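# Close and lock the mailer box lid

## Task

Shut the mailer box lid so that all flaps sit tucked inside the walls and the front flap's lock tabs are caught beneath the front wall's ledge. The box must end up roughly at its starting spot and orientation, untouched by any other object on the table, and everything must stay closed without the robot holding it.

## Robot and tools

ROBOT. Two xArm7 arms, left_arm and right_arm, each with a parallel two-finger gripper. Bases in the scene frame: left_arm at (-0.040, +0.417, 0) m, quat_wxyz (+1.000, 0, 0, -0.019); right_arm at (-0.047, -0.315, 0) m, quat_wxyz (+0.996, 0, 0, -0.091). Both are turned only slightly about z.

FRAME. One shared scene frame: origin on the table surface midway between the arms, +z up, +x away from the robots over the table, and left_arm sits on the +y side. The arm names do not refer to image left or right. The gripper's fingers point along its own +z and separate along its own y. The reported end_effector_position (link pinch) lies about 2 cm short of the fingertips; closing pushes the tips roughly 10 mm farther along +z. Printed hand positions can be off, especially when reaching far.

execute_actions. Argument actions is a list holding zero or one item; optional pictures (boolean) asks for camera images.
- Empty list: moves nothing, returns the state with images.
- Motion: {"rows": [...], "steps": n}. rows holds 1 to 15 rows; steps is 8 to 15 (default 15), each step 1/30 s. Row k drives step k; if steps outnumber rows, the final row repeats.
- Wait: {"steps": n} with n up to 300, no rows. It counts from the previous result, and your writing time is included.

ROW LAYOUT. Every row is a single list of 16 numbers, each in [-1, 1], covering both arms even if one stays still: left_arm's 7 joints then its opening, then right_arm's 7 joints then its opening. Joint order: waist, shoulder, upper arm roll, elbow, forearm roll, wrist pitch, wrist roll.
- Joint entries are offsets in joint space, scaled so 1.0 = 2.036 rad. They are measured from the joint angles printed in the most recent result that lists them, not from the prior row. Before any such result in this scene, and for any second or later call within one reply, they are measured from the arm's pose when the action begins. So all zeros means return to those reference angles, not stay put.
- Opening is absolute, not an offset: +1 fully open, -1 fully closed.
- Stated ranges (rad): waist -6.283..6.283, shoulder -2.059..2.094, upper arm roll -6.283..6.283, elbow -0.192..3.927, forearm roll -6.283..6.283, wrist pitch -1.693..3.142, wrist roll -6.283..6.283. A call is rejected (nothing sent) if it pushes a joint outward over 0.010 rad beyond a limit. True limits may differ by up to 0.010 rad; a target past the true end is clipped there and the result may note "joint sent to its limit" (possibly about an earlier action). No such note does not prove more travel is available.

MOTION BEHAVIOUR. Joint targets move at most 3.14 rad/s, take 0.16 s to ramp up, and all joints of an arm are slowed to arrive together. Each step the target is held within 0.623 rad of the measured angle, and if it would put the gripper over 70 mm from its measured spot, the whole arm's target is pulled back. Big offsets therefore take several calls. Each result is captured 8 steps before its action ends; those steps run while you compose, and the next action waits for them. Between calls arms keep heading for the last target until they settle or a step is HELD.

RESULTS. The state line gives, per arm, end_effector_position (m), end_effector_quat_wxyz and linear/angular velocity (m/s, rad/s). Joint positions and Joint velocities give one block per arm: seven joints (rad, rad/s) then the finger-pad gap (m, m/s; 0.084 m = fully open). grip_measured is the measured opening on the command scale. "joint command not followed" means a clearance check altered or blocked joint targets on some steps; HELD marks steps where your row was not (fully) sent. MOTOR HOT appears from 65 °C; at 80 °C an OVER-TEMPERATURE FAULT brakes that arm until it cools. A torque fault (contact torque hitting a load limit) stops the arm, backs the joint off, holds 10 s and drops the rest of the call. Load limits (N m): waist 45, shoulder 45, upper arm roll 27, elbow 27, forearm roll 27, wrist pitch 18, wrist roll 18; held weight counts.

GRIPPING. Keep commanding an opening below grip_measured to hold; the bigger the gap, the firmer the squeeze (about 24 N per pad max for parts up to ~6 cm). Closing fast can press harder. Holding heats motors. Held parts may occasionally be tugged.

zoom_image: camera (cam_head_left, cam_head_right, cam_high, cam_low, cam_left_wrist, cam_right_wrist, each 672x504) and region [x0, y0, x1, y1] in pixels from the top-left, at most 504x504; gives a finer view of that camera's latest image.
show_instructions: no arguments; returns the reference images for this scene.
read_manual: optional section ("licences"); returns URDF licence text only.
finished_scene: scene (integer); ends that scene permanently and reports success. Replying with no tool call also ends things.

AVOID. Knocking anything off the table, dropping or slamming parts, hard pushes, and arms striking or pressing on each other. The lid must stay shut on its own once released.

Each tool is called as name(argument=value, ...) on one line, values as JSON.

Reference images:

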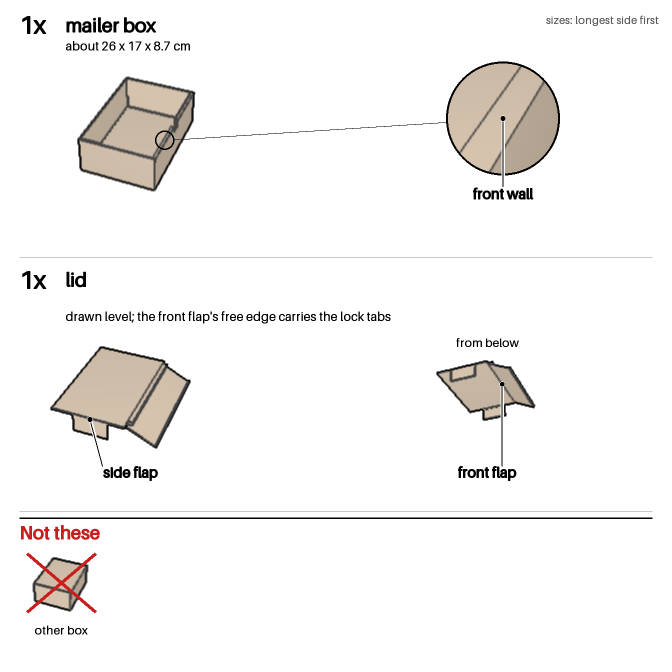

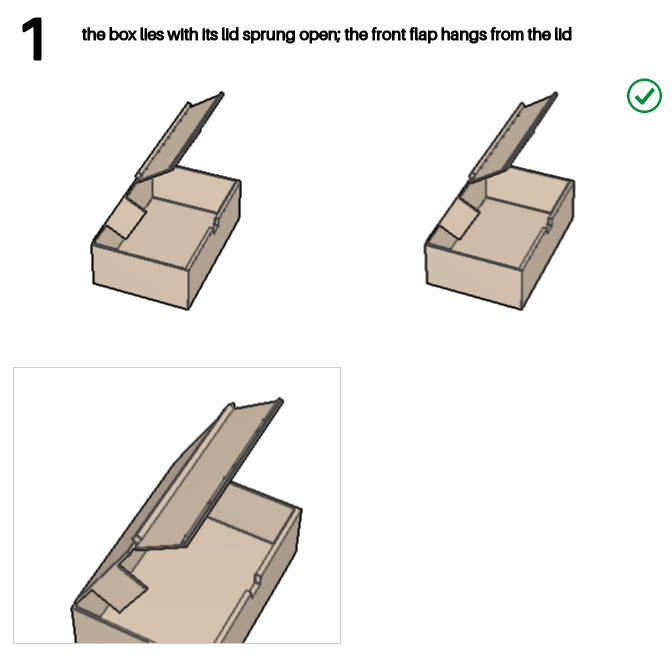

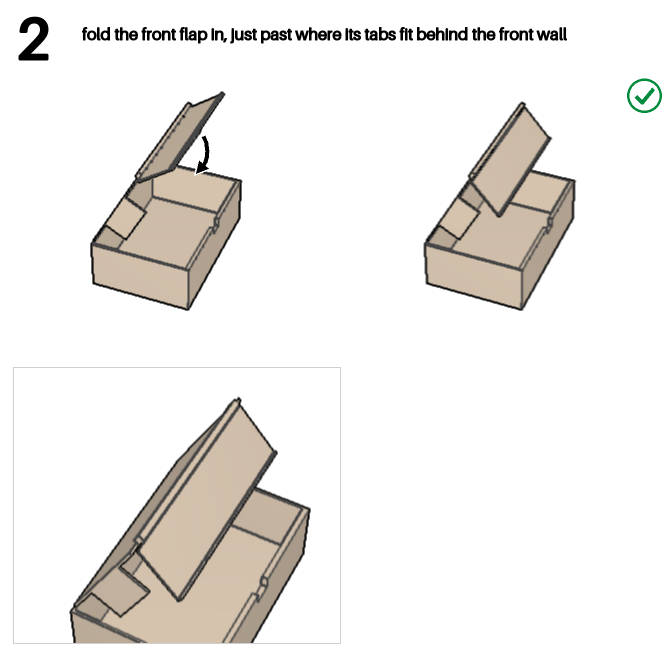

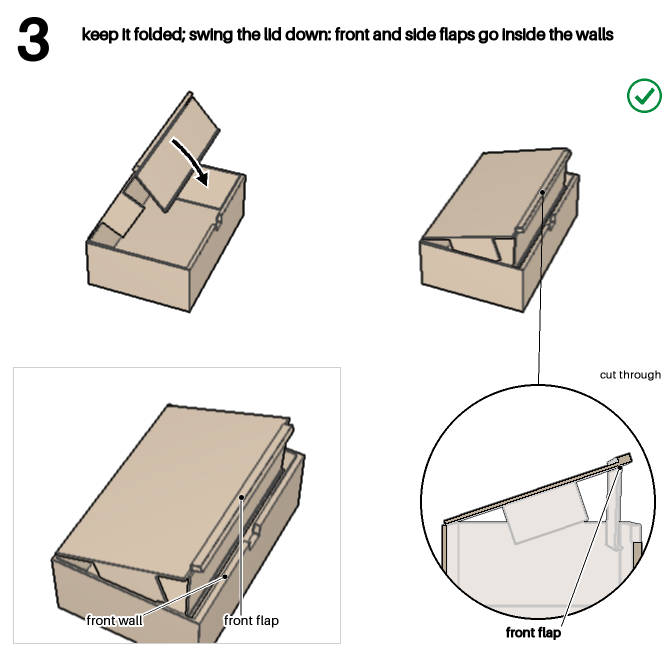

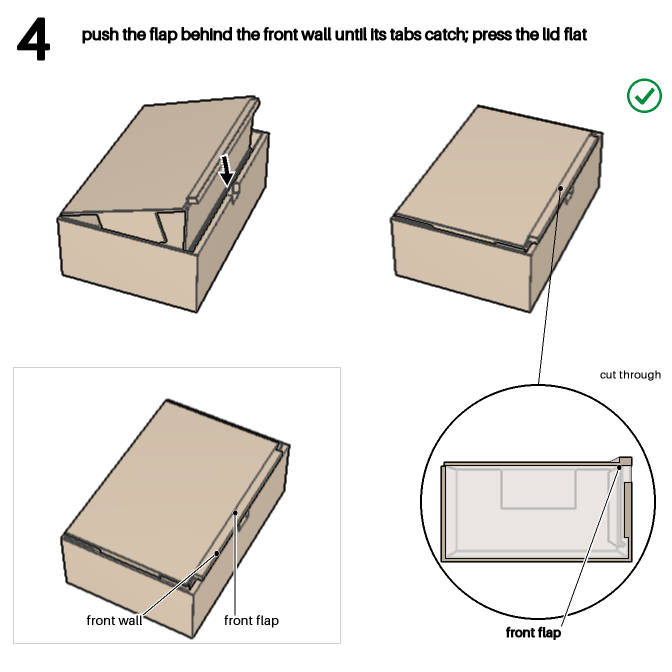

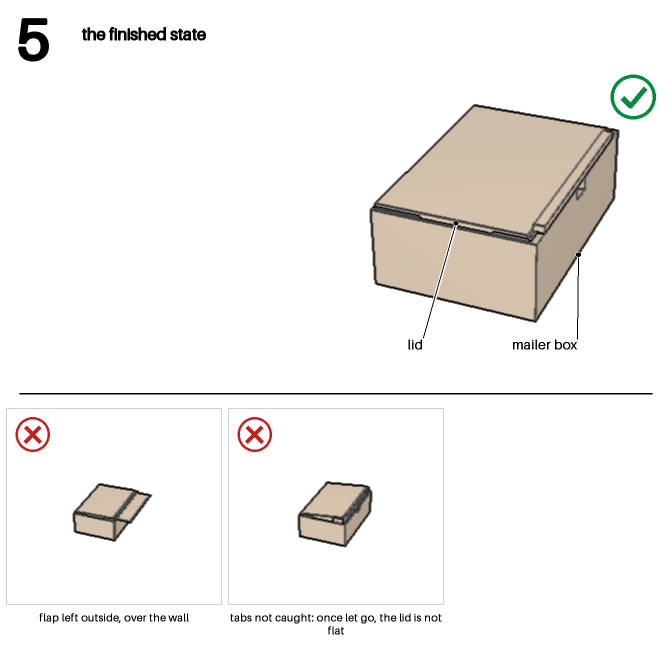

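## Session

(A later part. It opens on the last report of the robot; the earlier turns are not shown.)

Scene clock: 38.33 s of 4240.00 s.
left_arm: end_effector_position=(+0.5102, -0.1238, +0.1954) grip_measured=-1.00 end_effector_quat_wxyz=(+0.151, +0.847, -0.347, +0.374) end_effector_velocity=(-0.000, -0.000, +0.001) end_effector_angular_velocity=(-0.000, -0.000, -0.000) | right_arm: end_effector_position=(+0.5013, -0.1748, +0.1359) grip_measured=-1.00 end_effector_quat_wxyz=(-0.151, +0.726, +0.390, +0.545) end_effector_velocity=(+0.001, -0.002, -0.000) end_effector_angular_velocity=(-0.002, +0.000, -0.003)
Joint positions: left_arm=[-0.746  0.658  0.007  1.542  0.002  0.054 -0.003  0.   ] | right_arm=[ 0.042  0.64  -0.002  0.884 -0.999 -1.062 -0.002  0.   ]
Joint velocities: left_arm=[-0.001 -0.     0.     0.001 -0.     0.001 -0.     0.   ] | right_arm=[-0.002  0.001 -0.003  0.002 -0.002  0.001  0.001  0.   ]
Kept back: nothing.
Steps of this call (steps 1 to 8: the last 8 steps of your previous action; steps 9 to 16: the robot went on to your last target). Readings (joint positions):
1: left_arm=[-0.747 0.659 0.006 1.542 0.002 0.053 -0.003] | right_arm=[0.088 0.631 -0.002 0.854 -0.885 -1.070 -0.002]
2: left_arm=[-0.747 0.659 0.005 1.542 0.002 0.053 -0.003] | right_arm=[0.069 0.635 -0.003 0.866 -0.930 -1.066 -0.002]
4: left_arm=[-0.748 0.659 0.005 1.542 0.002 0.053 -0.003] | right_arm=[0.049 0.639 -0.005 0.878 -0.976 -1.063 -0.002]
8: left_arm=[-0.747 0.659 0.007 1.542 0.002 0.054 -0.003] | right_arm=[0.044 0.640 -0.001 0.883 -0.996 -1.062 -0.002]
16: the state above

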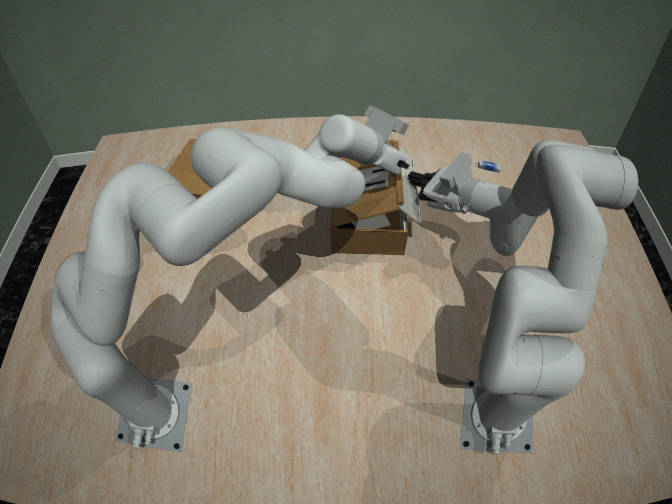

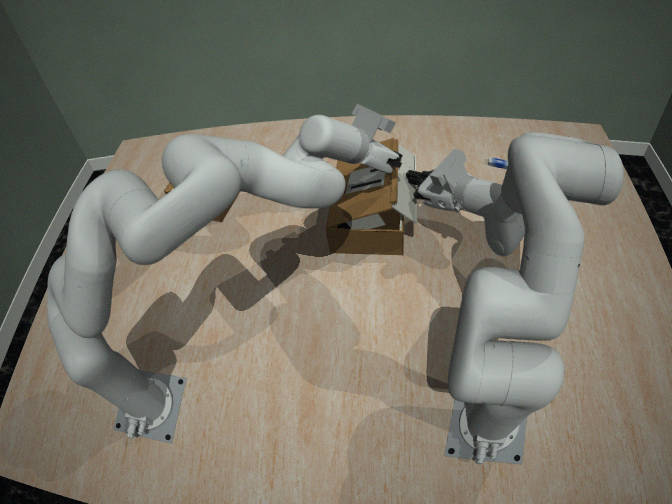

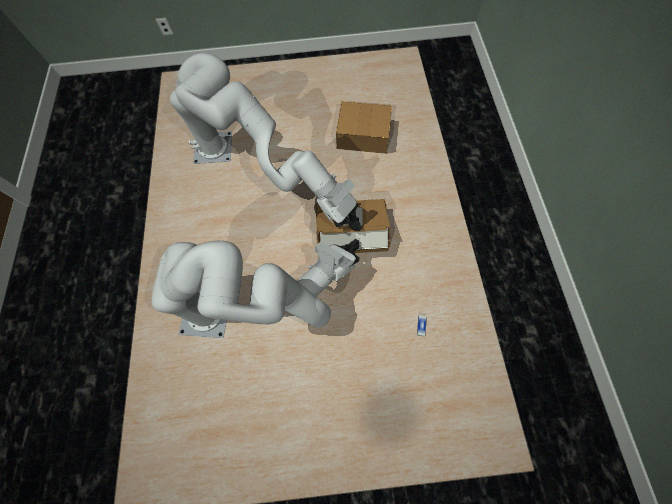

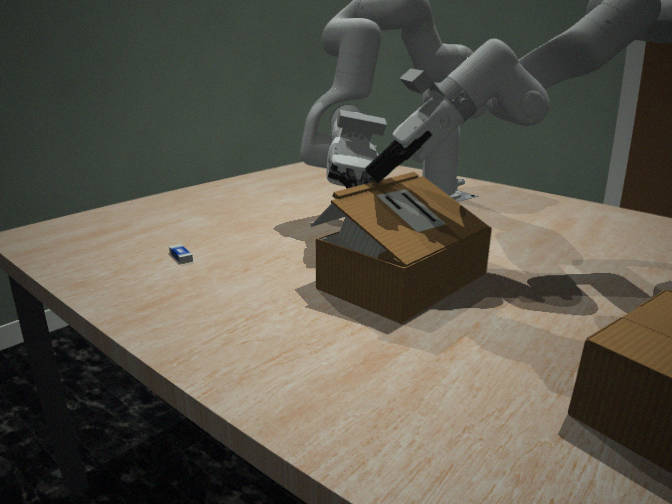

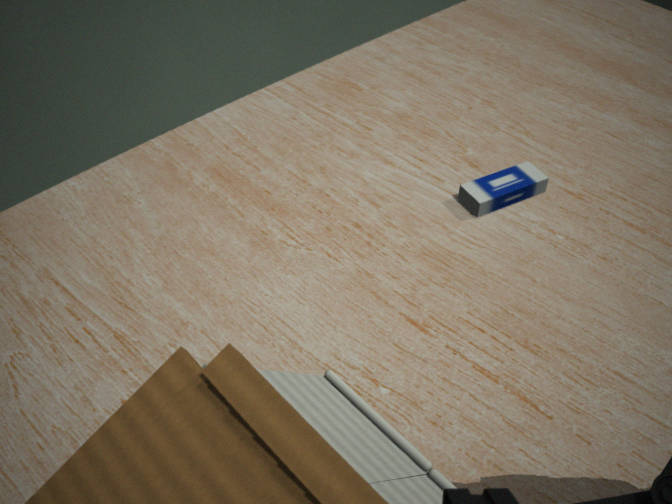

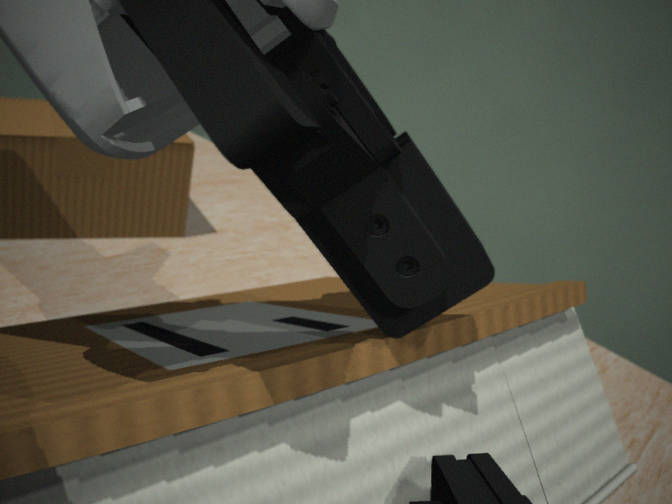

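execute_actions(actions=[{"rows":[[0.14,0,0,0,0,0,0,-1,0,0,0,0,0,0,0,-1]]}])

execute_actions(actions=[{"steps":22}])

execute_actions(actions=[{"rows":[[0,-0.044,0,-0.174,0,0.032,0,-1,0,0,0,0,0,0,0,-1]]}])

execute_actions(actions=[{"steps":22}])

execute_actions(actions=[{"rows":[[-0.015,0,0,0,0,0,0,-1,0,0,0,0,0,0,0,-1],[-0.015,0,0,0,0,0,0,-1,0,0,0,0,0,0,0,-1],[-0.015,0,0,0,0,0,0,-1,0,0,0,0,0,0,0,-1],[-0.03,0,0,0,0,0,0,-1,0,0,0,0,0,0,0,-1],[-0.03,0,0,0,0,0,0,-1,0,0,0,0,0,0,0,-1],[-0.03,0,0,0,0,0,0,-1,0,0,0,0,0,0,0,-1],[-0.044,0,0,0,0,0,0,-1,0,0,0,0,0,0,0,-1]]}])

execute_actions(actions=[{"steps":18}], pictures=true)

Scene clock: 39.40 s of 4240.00 s.
left_arm: end_effector_position=(+0.5637, -0.0635, +0.1955) grip_measured=-1.00 end_effector_quat_wxyz=(+0.131, +0.864, -0.303, +0.381) end_effector_velocity=(+0.322, +0.405, -0.001) end_effector_angular_velocity=(+0.032, -0.022, +0.671) | right_arm: end_effector_position=(+0.5013, -0.1748, +0.1359) grip_measured=-1.00 end_effector_quat_wxyz=(-0.151, +0.726, +0.390, +0.545) end_effector_velocity=(-0.001, +0.001, -0.001) end_effector_angular_velocity=(+0.002, +0.002, +0.001)
Joint positions: left_arm=[-0.643  0.659  0.009  1.542  0.001  0.054 -0.003  0.   ] | right_arm=[ 0.042  0.64  -0.002  0.885 -0.999 -1.062 -0.002  0.   ]
Joint velocities: left_arm=[ 0.607  0.001  0.074 -0.001 -0.008  0.001 -0.     0.   ] | right_arm=[ 0.001  0.002  0.    -0.001  0.001 -0.001  0.     0.   ]
Steps of this call (steps 1 to 15: the robot went on to your last target; steps 16 to 25: nothing new was sent; steps 26 to 32: the first 7 steps of this action). Readings (joint positions):
26: left_arm=[-0.746 0.658 0.007 1.542 0.002 0.054 -0.003] | right_arm=[0.042 0.640 -0.002 0.885 -0.999 -1.062 -0.002]
27: left_arm=[-0.741 0.658 0.005 1.542 0.002 0.054 -0.003] | right_arm=[0.042 0.640 -0.002 0.885 -0.999 -1.062 -0.002]
29: left_arm=[-0.708 0.658 -0.002 1.542 0.002 0.054 -0.003] | right_arm=[0.042 0.640 -0.002 0.885 -0.999 -1.062 -0.002]
32: the state above

Scene clock: 40.13 s of 4240.00 s.
left_arm: end_effector_position=(+0.6398, +0.0521, +0.1954) grip_measured=-1.00 end_effector_quat_wxyz=(+0.097, +0.887, -0.224, +0.391) end_effector_velocity=(+0.005, +0.009, -0.000) end_effector_angular_velocity=(+0.003, -0.001, +0.014) | right_arm: end_effector_position=(+0.5013, -0.1748, +0.1359) grip_measured=-1.00 end_effector_quat_wxyz=(-0.151, +0.726, +0.390, +0.545) end_effector_velocity=(-0.000, +0.000, +0.000) end_effector_angular_velocity=(+0.002, -0.000, +0.000)
Joint positions: left_arm=[-0.462  0.658  0.007  1.542  0.002  0.054 -0.003  0.   ] | right_arm=[ 0.042  0.64  -0.002  0.884 -0.999 -1.062 -0.002  0.   ]
Joint velocities: left_arm=[ 0.006  0.     0.008 -0.    -0.002 -0.    -0.     0.   ] | right_arm=[ 0.001  0.001 -0.     0.     0.    -0.002  0.001  0.   ]
Kept back: nothing.
Steps of this call (steps 1 to 8: the last 8 steps of your previous action; steps 9 to 22: the robot went on to your last target). Readings (joint positions):
1: left_arm=[-0.623 0.659 0.010 1.542 0.001 0.054 -0.003] | right_arm=[0.042 0.640 -0.002 0.884 -0.999 -1.062 -0.002]
2: left_arm=[-0.604 0.659 0.010 1.542 0.001 0.054 -0.003] | right_arm=[0.042 0.640 -0.002 0.884 -0.999 -1.062 -0.002]
4: left_arm=[-0.566 0.659 0.008 1.542 0.001 0.054 -0.003] | right_arm=[0.042 0.640 -0.002 0.884 -0.999 -1.062 -0.002]
8: left_arm=[-0.492 0.659 0.010 1.542 0.001 0.054 -0.003] | right_arm=[0.042 0.640 -0.002 0.884 -0.999 -1.062 -0.002]
22: the state above

Scene clock: 40.37 s of 4240.00 s.
left_arm: end_effector_position=(+0.5991, +0.0741, +0.1364) grip_measured=-1.00 end_effector_quat_wxyz=(+0.081, +0.913, -0.230, +0.327) end_effector_velocity=(-0.273, +0.147, -0.375) end_effector_angular_velocity=(+0.427, +0.798, +0.002) | right_arm: end_effector_position=(+0.5013, -0.1748, +0.1359) grip_measured=-1.00 end_effector_quat_wxyz=(-0.151, +0.726, +0.390, +0.545) end_effector_velocity=(+0.000, +0.000, -0.000) end_effector_angular_velocity=(-0.000, +0.001, -0.000)
Joint positions: left_arm=[-0.462  0.62   0.007  1.389  0.002  0.082 -0.003  0.   ] | right_arm=[ 0.042  0.64  -0.002  0.884 -0.999 -1.062 -0.002  0.   ]
Joint velocities: left_arm=[-0.001 -0.178 -0.001 -0.911  0.     0.171 -0.     0.   ] | right_arm=[-0.     0.     0.     0.    -0.     0.001  0.     0.   ]
Steps of this call (steps 1 to 7: the first 7 steps of this action). Readings (joint positions):
1: left_arm=[-0.462 0.658 0.007 1.541 0.002 0.054 -0.003] | right_arm=[0.042 0.640 -0.002 0.884 -0.999 -1.062 -0.002]
2: left_arm=[-0.462 0.656 0.007 1.535 0.002 0.055 -0.003] | right_arm=[0.042 0.640 -0.002 0.884 -0.999 -1.062 -0.002]
4: left_arm=[-0.462 0.641 0.007 1.488 0.002 0.063 -0.003] | right_arm=[0.042 0.640 -0.002 0.884 -0.999 -1.062 -0.002]
7: the state above

Scene clock: 41.10 s of 4240.00 s.
left_arm: end_effector_position=(+0.5342, +0.1097, +0.0674) grip_measured=-1.00 end_effector_quat_wxyz=(+0.059, +0.940, -0.236, +0.241) end_effector_velocity=(-0.001, +0.000, -0.001) end_effector_angular_velocity=(+0.001, +0.003, -0.000) | right_arm: end_effector_position=(+0.5013, -0.1748, +0.1359) grip_measured=-1.00 end_effector_quat_wxyz=(-0.151, +0.726, +0.390, +0.545) end_effector_velocity=(-0.000, +0.000, -0.000) end_effector_angular_velocity=(-0.001, +0.001, +0.001)
Joint positions: left_arm=[-0.462  0.569  0.007  1.188  0.002  0.119 -0.003  0.   ] | right_arm=[ 0.042  0.64  -0.002  0.884 -0.999 -1.062 -0.002  0.   ]
Joint velocities: left_arm=[-0.001 -0.     0.    -0.003 -0.002  0.     0.     0.   ] | right_arm=[ 0.001 -0.001 -0.    -0.    -0.001  0.001  0.001  0.   ]
Kept back: nothing.
Steps of this call (steps 1 to 8: the last 8 steps of your previous action; steps 9 to 22: the robot went on to your last target). Readings (joint positions):
1: left_arm=[-0.462 0.614 0.007 1.360 0.002 0.087 -0.003] | right_arm=[0.042 0.640 -0.002 0.884 -0.999 -1.062 -0.002]
2: left_arm=[-0.462 0.607 0.007 1.331 0.002 0.093 -0.003] | right_arm=[0.042 0.640 -0.002 0.884 -0.999 -1.062 -0.002]
4: left_arm=[-0.462 0.591 0.007 1.273 0.002 0.103 -0.003] | right_arm=[0.042 0.640 -0.002 0.884 -0.999 -1.062 -0.002]
8: left_arm=[-0.462 0.574 0.007 1.201 0.002 0.117 -0.003] | right_arm=[0.042 0.640 -0.002 0.884 -0.999 -1.062 -0.002]
22: the state above

Scene clock: 41.33 s of 4240.00 s.
left_arm: end_effector_position=(+0.5196, +0.0838, +0.0675) grip_measured=-1.00 end_effector_quat_wxyz=(+0.064, +0.934, -0.257, +0.239) end_effector_velocity=(-0.112, -0.189, +0.001) end_effector_angular_velocity=(-0.021, +0.011, -0.332) | right_arm: end_effector_position=(+0.5013, -0.1748, +0.1359) grip_measured=-1.00 end_effector_quat_wxyz=(-0.151, +0.726, +0.390, +0.545) end_effector_velocity=(-0.000, -0.000, -0.001) end_effector_angular_velocity=(-0.001, +0.001, -0.000)
Joint positions: left_arm=[-0.507  0.569  0.007  1.188  0.002  0.119 -0.003  0.   ] | right_arm=[ 0.042  0.64  -0.002  0.884 -0.999 -1.062 -0.002  0.   ]
Joint velocities: left_arm=[-0.288 -0.001 -0.048  0.001  0.004 -0.    -0.     0.   ] | right_arm=[-0.     0.    -0.    -0.001  0.     0.001 -0.     0.   ]
Steps of this call (steps 1 to 7: the first 7 steps of this action). Readings (joint positions):
1: left_arm=[-0.462 0.569 0.007 1.188 0.002 0.119 -0.003] | right_arm=[0.042 0.640 -0.002 0.884 -0.999 -1.062 -0.002]
2: left_arm=[-0.466 0.569 0.009 1.188 0.001 0.119 -0.003] | right_arm=[0.042 0.640 -0.002 0.884 -0.999 -1.062 -0.002]
4: left_arm=[-0.478 0.569 0.009 1.188 0.001 0.119 -0.003] | right_arm=[0.042 0.640 -0.002 0.884 -0.999 -1.062 -0.002]
7: the state above

Scene clock: 41.93 s of 4240.00 s.
left_arm: end_effector_position=(+0.5045, +0.0597, +0.0674) grip_measured=-1.00 end_effector_quat_wxyz=(+0.069, +0.928, -0.278, +0.238) end_effector_velocity=(-0.000, -0.000, -0.000) end_effector_angular_velocity=(+0.000, +0.001, -0.000) | right_arm: end_effector_position=(+0.5013, -0.1748, +0.1359) grip_measured=-1.00 end_effector_quat_wxyz=(-0.151, +0.726, +0.390, +0.545) end_effector_velocity=(-0.000, +0.000, -0.001) end_effector_angular_velocity=(+0.000, +0.002, -0.000)
Joint positions: left_arm=[-0.551  0.569  0.007  1.188  0.002  0.119 -0.003  0.   ] | right_arm=[ 0.042  0.64  -0.002  0.884 -0.999 -1.062 -0.002  0.   ]
Joint velocities: left_arm=[-0.001  0.    -0.    -0.     0.001  0.    -0.001  0.   ] | right_arm=[ 0.     0.001 -0.     0.     0.     0.     0.001  0.   ]
Kept back: nothing.
Steps of this call (steps 1 to 8: the last 8 steps of your previous action; steps 9 to 18: the robot went on to your last target). Readings (joint positions):
1: left_arm=[-0.517 0.569 0.006 1.188 0.002 0.119 -0.003] | right_arm=[0.042 0.640 -0.002 0.884 -0.999 -1.062 -0.002]
2: left_arm=[-0.527 0.569 0.006 1.188 0.002 0.119 -0.003] | right_arm=[0.042 0.640 -0.002 0.884 -0.999 -1.062 -0.002]
4: left_arm=[-0.542 0.569 0.004 1.188 0.002 0.119 -0.003] | right_arm=[0.042 0.640 -0.002 0.884 -0.999 -1.062 -0.002]
8: left_arm=[-0.550 0.569 0.007 1.188 0.002 0.119 -0.003] | right_arm=[0.042 0.640 -0.002 0.884 -0.999 -1.062 -0.002]
18: the state above

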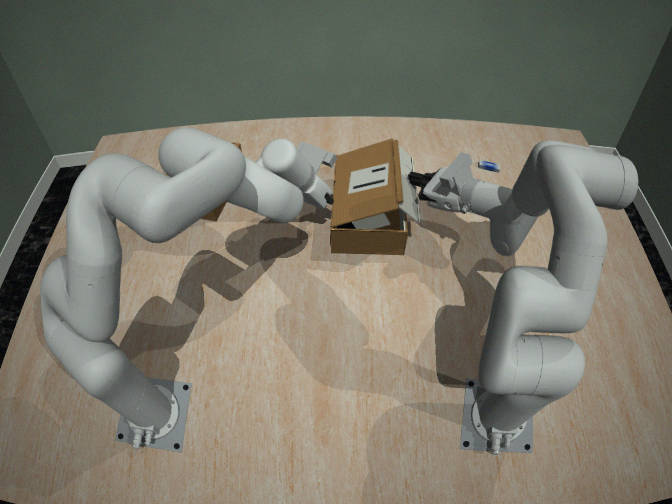

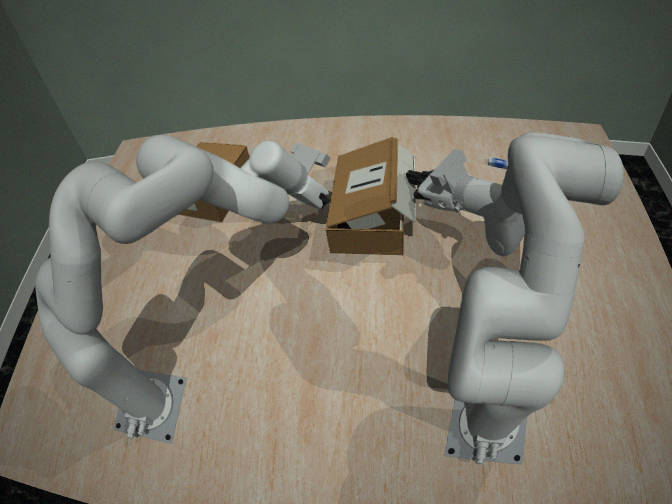

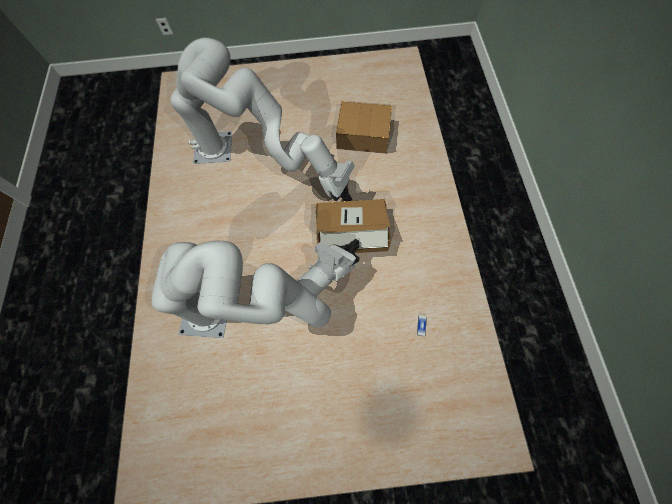

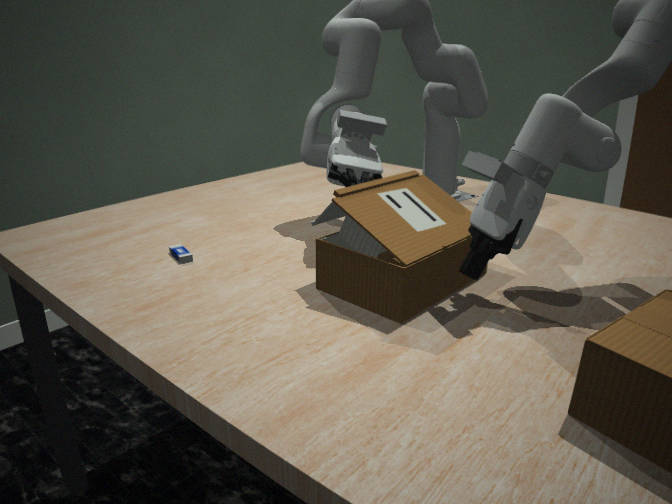

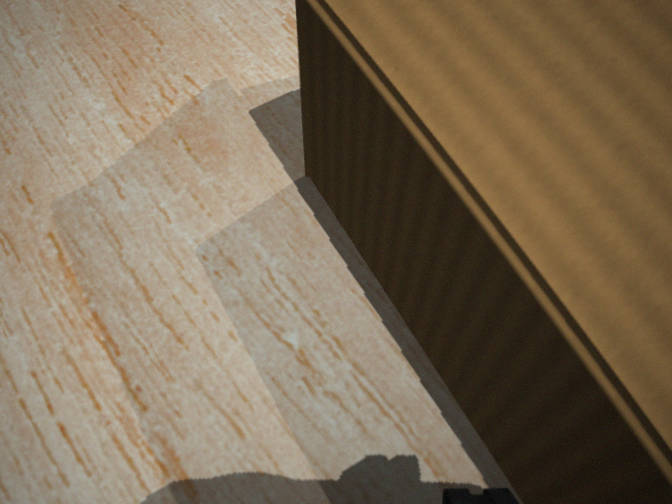

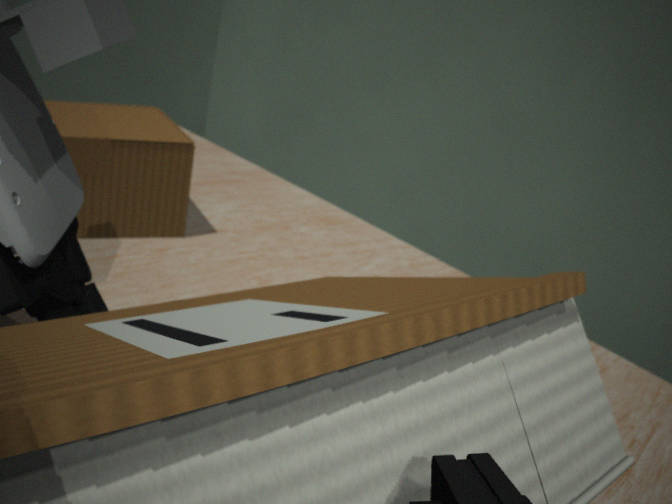

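Push right in 6 cm and up ~1.5 cm.

execute_actions(actions=[{"rows":[[-0.004,0,0,0,0,0,0,-1,0.008,-0.004,0,0,0,0,0,-1],[-0.004,0,0,0,0,0,0,-1,0.008,-0.004,0,0,0,0,0,-1],[-0.004,0,0,0,0,0,0,-1,0.016,-0.008,0,0,0,0,0,-1],[-0.004,0,0,0,0,0,0,-1,0.016,-0.008,0,0,0,0,0,-1],[-0.004,0,0,0,0,0,0,-1,0.024,-0.012,0,0,0,0,0,-1],[-0.004,0,0,0,0,0,0,-1,0.024,-0.012,0,0,0,0,0,-1],[-0.004,0,0,0,0,0,0,-1,0.032,-0.014,0,0,0,0,0,-1],[-0.004,0,0,0,0,0,0,-1,0.032,-0.014,0,0,0,0,0,-1],[-0.004,0,0,0,0,0,0,-1,0.04,-0.014,0,0,0,0,0,-1],[-0.004,0,0,0,0,0,0,-1,0.04,-0.014,0,0,0,0,0,-1],[-0.004,0,0,0,0,0,0,-1,0.05,-0.014,0,0,0,0,0,-1]]}])

execute_actions(actions=[{"steps":20}], pictures=true)

Scene clock: 42.63 s of 4240.00 s.
left_arm: end_effector_position=(+0.5014, +0.0551, +0.0674) grip_measured=-1.00 end_effector_quat_wxyz=(+0.070, +0.927, -0.282, +0.237) end_effector_velocity=(-0.006, -0.009, -0.000) end_effector_angular_velocity=(-0.000, +0.001, -0.016) | right_arm: end_effector_position=(+0.4987, -0.1574, +0.1445) grip_measured=-1.00 end_effector_quat_wxyz=(-0.156, +0.716, +0.404, +0.548) end_effector_velocity=(-0.024, +0.133, +0.061) end_effector_angular_velocity=(-0.001, -0.115, +0.246)
Joint positions: left_arm=[-0.559  0.569  0.006  1.188  0.002  0.119 -0.003  0.   ] | right_arm=[ 0.075  0.624 -0.002  0.885 -0.999 -1.062 -0.002  0.   ]
Joint velocities: left_arm=[-0.014 -0.    -0.002 -0.001  0.001  0.    -0.     0.   ] | right_arm=[ 0.231 -0.109  0.016  0.005 -0.002 -0.003  0.     0.   ]
Steps of this call (steps 1 to 14: the robot went on to your last target; steps 15 to 21: the first 7 steps of this action). Readings (joint positions):
15: left_arm=[-0.552 0.569 0.007 1.188 0.002 0.119 -0.003] | right_arm=[0.042 0.640 -0.002 0.884 -0.999 -1.062 -0.002]
16: left_arm=[-0.553 0.569 0.008 1.188 0.002 0.119 -0.003] | right_arm=[0.045 0.639 -0.003 0.884 -0.999 -1.061 -0.002]
18: left_arm=[-0.556 0.569 0.008 1.188 0.002 0.119 -0.003] | right_arm=[0.053 0.634 -0.003 0.884 -0.999 -1.061 -0.002]
21: the state above

Scene clock: 43.30 s of 4240.00 s.
left_arm: end_effector_position=(+0.5020, +0.0553, +0.0679) grip_measured=-1.00 end_effector_quat_wxyz=(+0.070, +0.927, -0.281, +0.238) end_effector_velocity=(-0.001, -0.001, -0.001) end_effector_angular_velocity=(+0.001, +0.001, -0.003) | right_arm: end_effector_position=(+0.4878, -0.1201, +0.1508) grip_measured=-1.00 end_effector_quat_wxyz=(-0.172, +0.698, +0.429, +0.547) end_effector_velocity=(+0.001, -0.000, +0.001) end_effector_angular_velocity=(+0.001, -0.001, -0.001)
Joint positions: left_arm=[-0.559  0.568  0.007  1.188  0.002  0.118 -0.003  0.   ] | right_arm=[ 0.144  0.612 -0.002  0.884 -0.999 -1.062 -0.002  0.   ]
Joint velocities: left_arm=[-0.001  0.    -0.001 -0.001  0.002  0.001 -0.001  0.   ] | right_arm=[-0.001 -0.     0.001  0.001  0.    -0.     0.001  0.   ]
Kept back: nothing.
Steps of this call (steps 1 to 8: the last 8 steps of your previous action; steps 9 to 20: the robot went on to your last target). Readings (joint positions):
1: left_arm=[-0.559 0.569 0.007 1.188 0.002 0.119 -0.003] | right_arm=[0.082 0.620 -0.002 0.885 -0.999 -1.062 -0.002]
2: left_arm=[-0.559 0.569 0.007 1.188 0.002 0.119 -0.003] | right_arm=[0.090 0.617 -0.002 0.885 -0.999 -1.062 -0.002]
4: left_arm=[-0.559 0.569 0.007 1.188 0.002 0.119 -0.003] | right_arm=[0.106 0.614 -0.002 0.885 -0.999 -1.062 -0.002]
8: left_arm=[-0.559 0.568 0.008 1.188 0.002 0.119 -0.003] | right_arm=[0.135 0.612 -0.002 0.885 -0.999 -1.062 -0.002]
20: the state above

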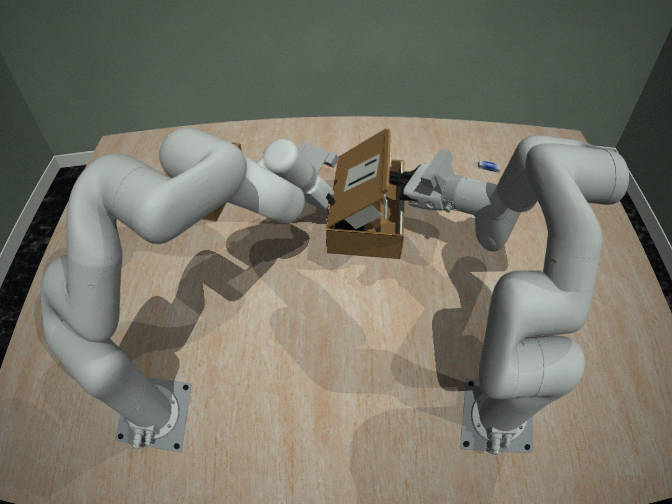

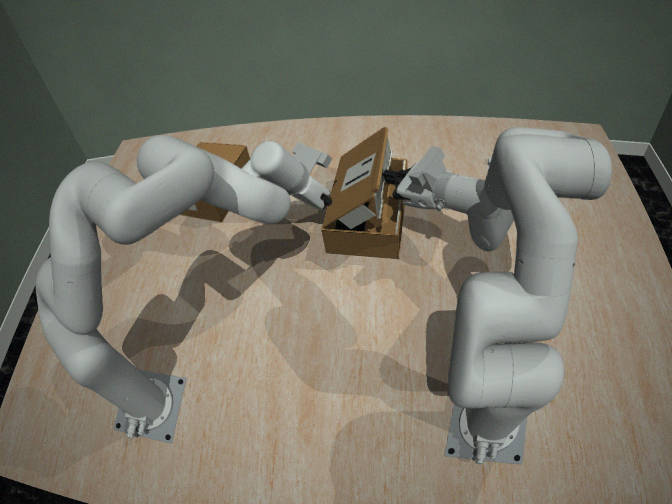

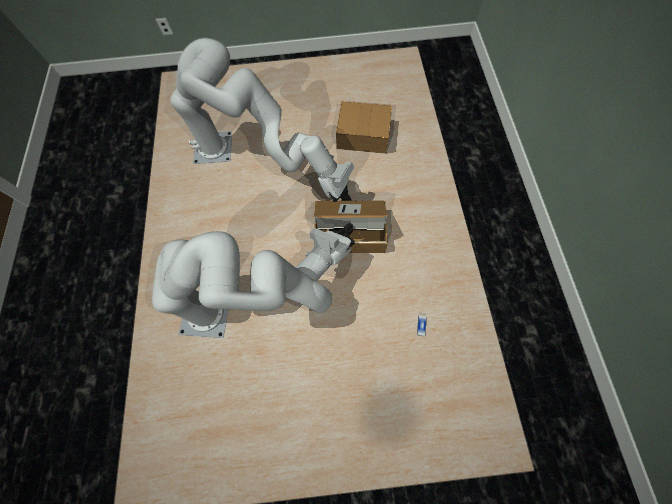

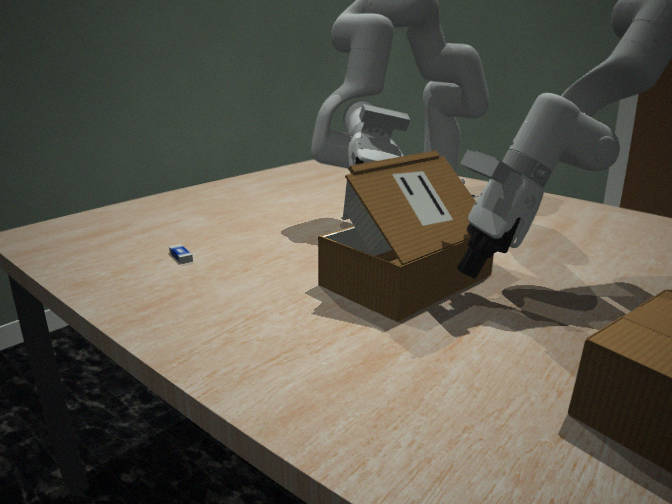

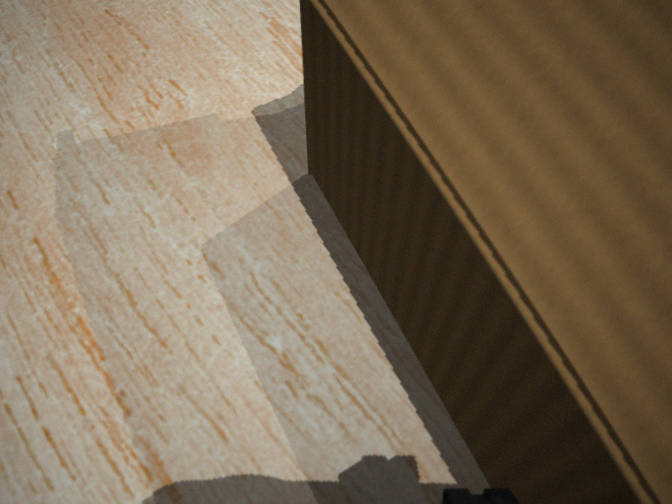

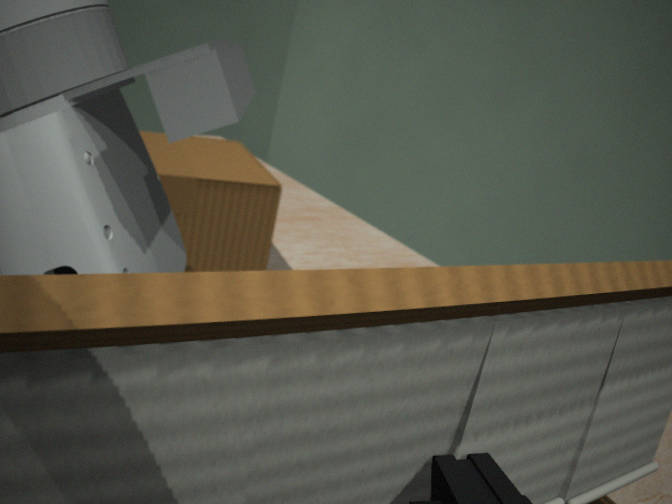

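execute_actions(actions=[{"rows":[[0,0,0,0,0,0,0,-1,0,0,0,0,0,0.018,0,-1],[0,0,0,0,0,0,0,-1,0,0,0,0,0,0.018,0,-1],[0,0,0,0,0,0,0,-1,0,0,0,0,0,0.036,0,-1],[0,0,0,0,0,0,0,-1,0,0,0,0,0,0.036,0,-1],[0,0,0,0,0,0,0,-1,0,0,0,0,0,0.054,0,-1],[0,0,0,0,0,0,0,-1,0,0,0,0,0,0.054,0,-1],[0,0,0,0,0,0,0,-1,0,0,0,0,0,0.072,0,-1],[0,0,0,0,0,0,0,-1,0,0,0,0,0,0.072,0,-1],[0,0,0,0,0,0,0,-1,0,0,0,0,0,0.088,0,-1]]}])

execute_actions(actions=[{"steps":20}], pictures=true)

Scene clock: 44.10 s of 4240.00 s.
left_arm: end_effector_position=(+0.5008, +0.0547, +0.0669) grip_measured=-1.00 end_effector_quat_wxyz=(+0.070, +0.927, -0.282, +0.237) end_effector_velocity=(-0.002, +0.000, -0.002) end_effector_angular_velocity=(+0.002, +0.004, -0.000) | right_arm: end_effector_position=(+0.4900, -0.1240, +0.1329) grip_measured=-1.00 end_effector_quat_wxyz=(-0.157, +0.717, +0.435, +0.522) end_effector_velocity=(+0.013, -0.032, -0.126) end_effector_angular_velocity=(-0.383, +0.283, -0.113)
Joint positions: left_arm=[-0.56   0.569  0.006  1.187  0.002  0.119 -0.003  0.   ] | right_arm=[ 0.144  0.612 -0.002  0.884 -0.999 -0.992 -0.002  0.   ]
Joint velocities: left_arm=[-0.001  0.002  0.    -0.002 -0.     0.001 -0.001  0.   ] | right_arm=[-0.001  0.004 -0.002 -0.001  0.     0.486  0.     0.   ]
Steps of this call (steps 1 to 15: the robot went on to your last target; steps 16 to 17: nothing new was sent; steps 18 to 24: the first 7 steps of this action). Readings (joint positions):
18: left_arm=[-0.559 0.569 0.007 1.188 0.002 0.119 -0.003] | right_arm=[0.144 0.611 -0.002 0.884 -0.999 -1.061 -0.002]
19: left_arm=[-0.559 0.569 0.007 1.188 0.002 0.119 -0.003] | right_arm=[0.144 0.611 -0.002 0.885 -0.999 -1.056 -0.002]
21: left_arm=[-0.559 0.569 0.007 1.188 0.002 0.119 -0.003] | right_arm=[0.144 0.611 -0.002 0.884 -0.999 -1.036 -0.002]
24: the state above

Scene clock: 44.77 s of 4240.00 s.
left_arm: end_effector_position=(+0.5019, +0.0553, +0.0679) grip_measured=-1.00 end_effector_quat_wxyz=(+0.070, +0.927, -0.282, +0.238) end_effector_velocity=(+0.001, +0.000, +0.001) end_effector_angular_velocity=(-0.001, -0.001, +0.002) | right_arm: end_effector_position=(+0.4921, -0.1321, +0.1058) grip_measured=-1.00 end_effector_quat_wxyz=(-0.133, +0.744, +0.443, +0.482) end_effector_velocity=(-0.000, -0.000, -0.001) end_effector_angular_velocity=(-0.003, +0.001, +0.000)
Joint positions: left_arm=[-0.559  0.569  0.007  1.188  0.002  0.118 -0.003  0.   ] | right_arm=[ 0.144  0.611 -0.002  0.885 -0.999 -0.883 -0.002  0.   ]
Joint velocities: left_arm=[ 0.    -0.001  0.     0.    -0.001  0.    -0.     0.   ] | right_arm=[ 0.001 -0.    -0.    -0.001  0.     0.002 -0.001  0.   ]
Kept back: nothing.
Steps of this call (steps 1 to 8: the last 8 steps of your previous action; steps 9 to 20: the robot went on to your last target). Readings (joint positions):
1: left_arm=[-0.560 0.569 0.006 1.187 0.002 0.119 -0.003] | right_arm=[0.144 0.612 -0.002 0.884 -0.999 -0.974 -0.002]
2: left_arm=[-0.560 0.569 0.006 1.187 0.002 0.119 -0.003] | right_arm=[0.144 0.612 -0.002 0.884 -0.999 -0.957 -0.002]
4: left_arm=[-0.560 0.570 0.007 1.187 0.002 0.119 -0.003] | right_arm=[0.144 0.612 -0.002 0.884 -0.999 -0.923 -0.002]
8: left_arm=[-0.560 0.569 0.007 1.188 0.002 0.119 -0.003] | right_arm=[0.144 0.612 -0.002 0.884 -0.999 -0.890 -0.002]
20: the state above

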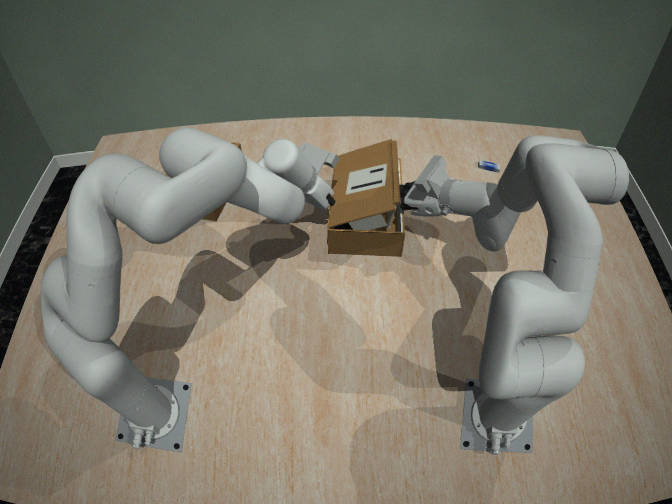

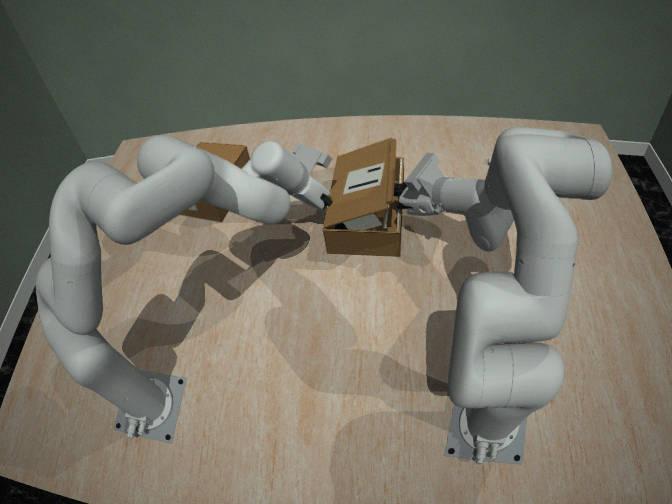

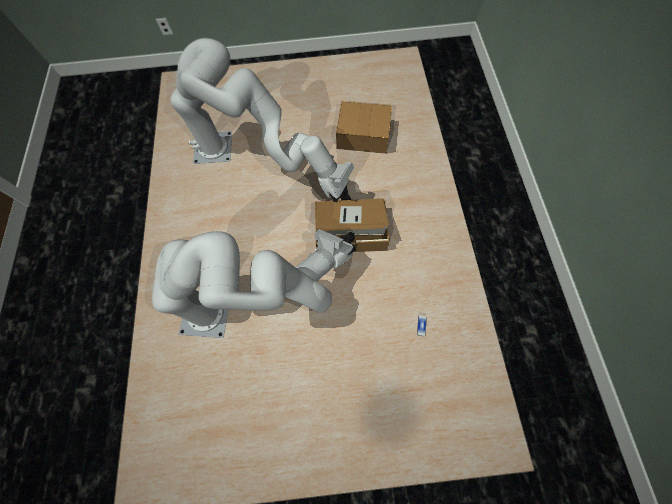

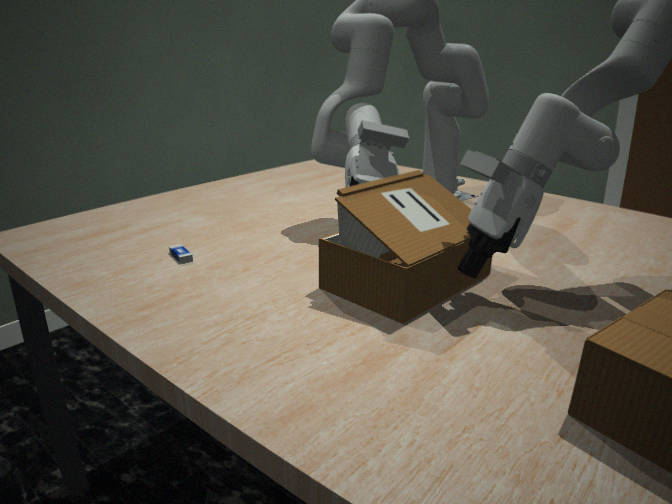

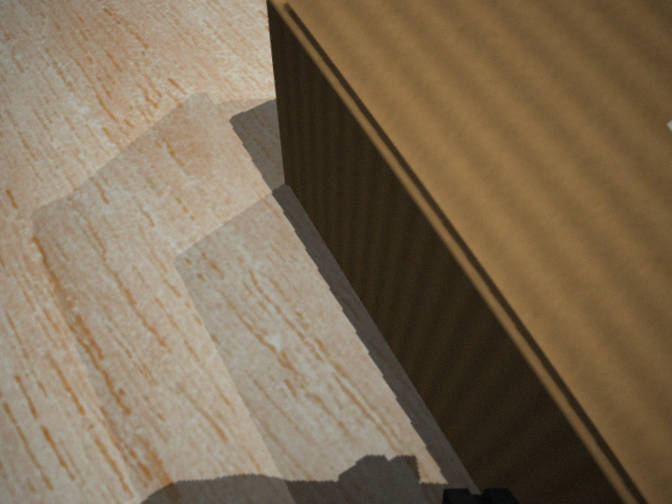

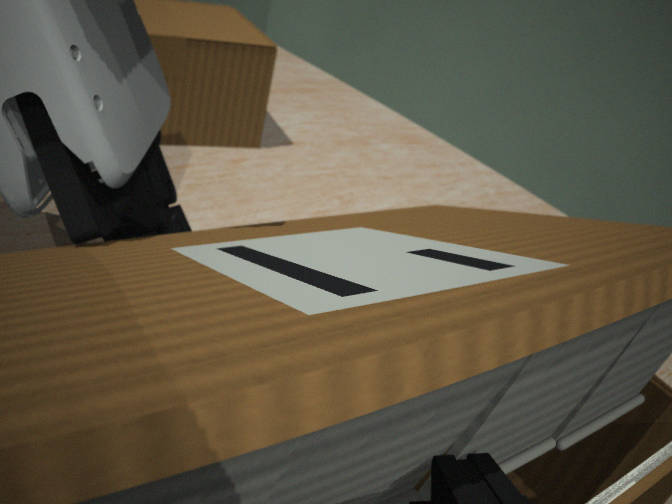

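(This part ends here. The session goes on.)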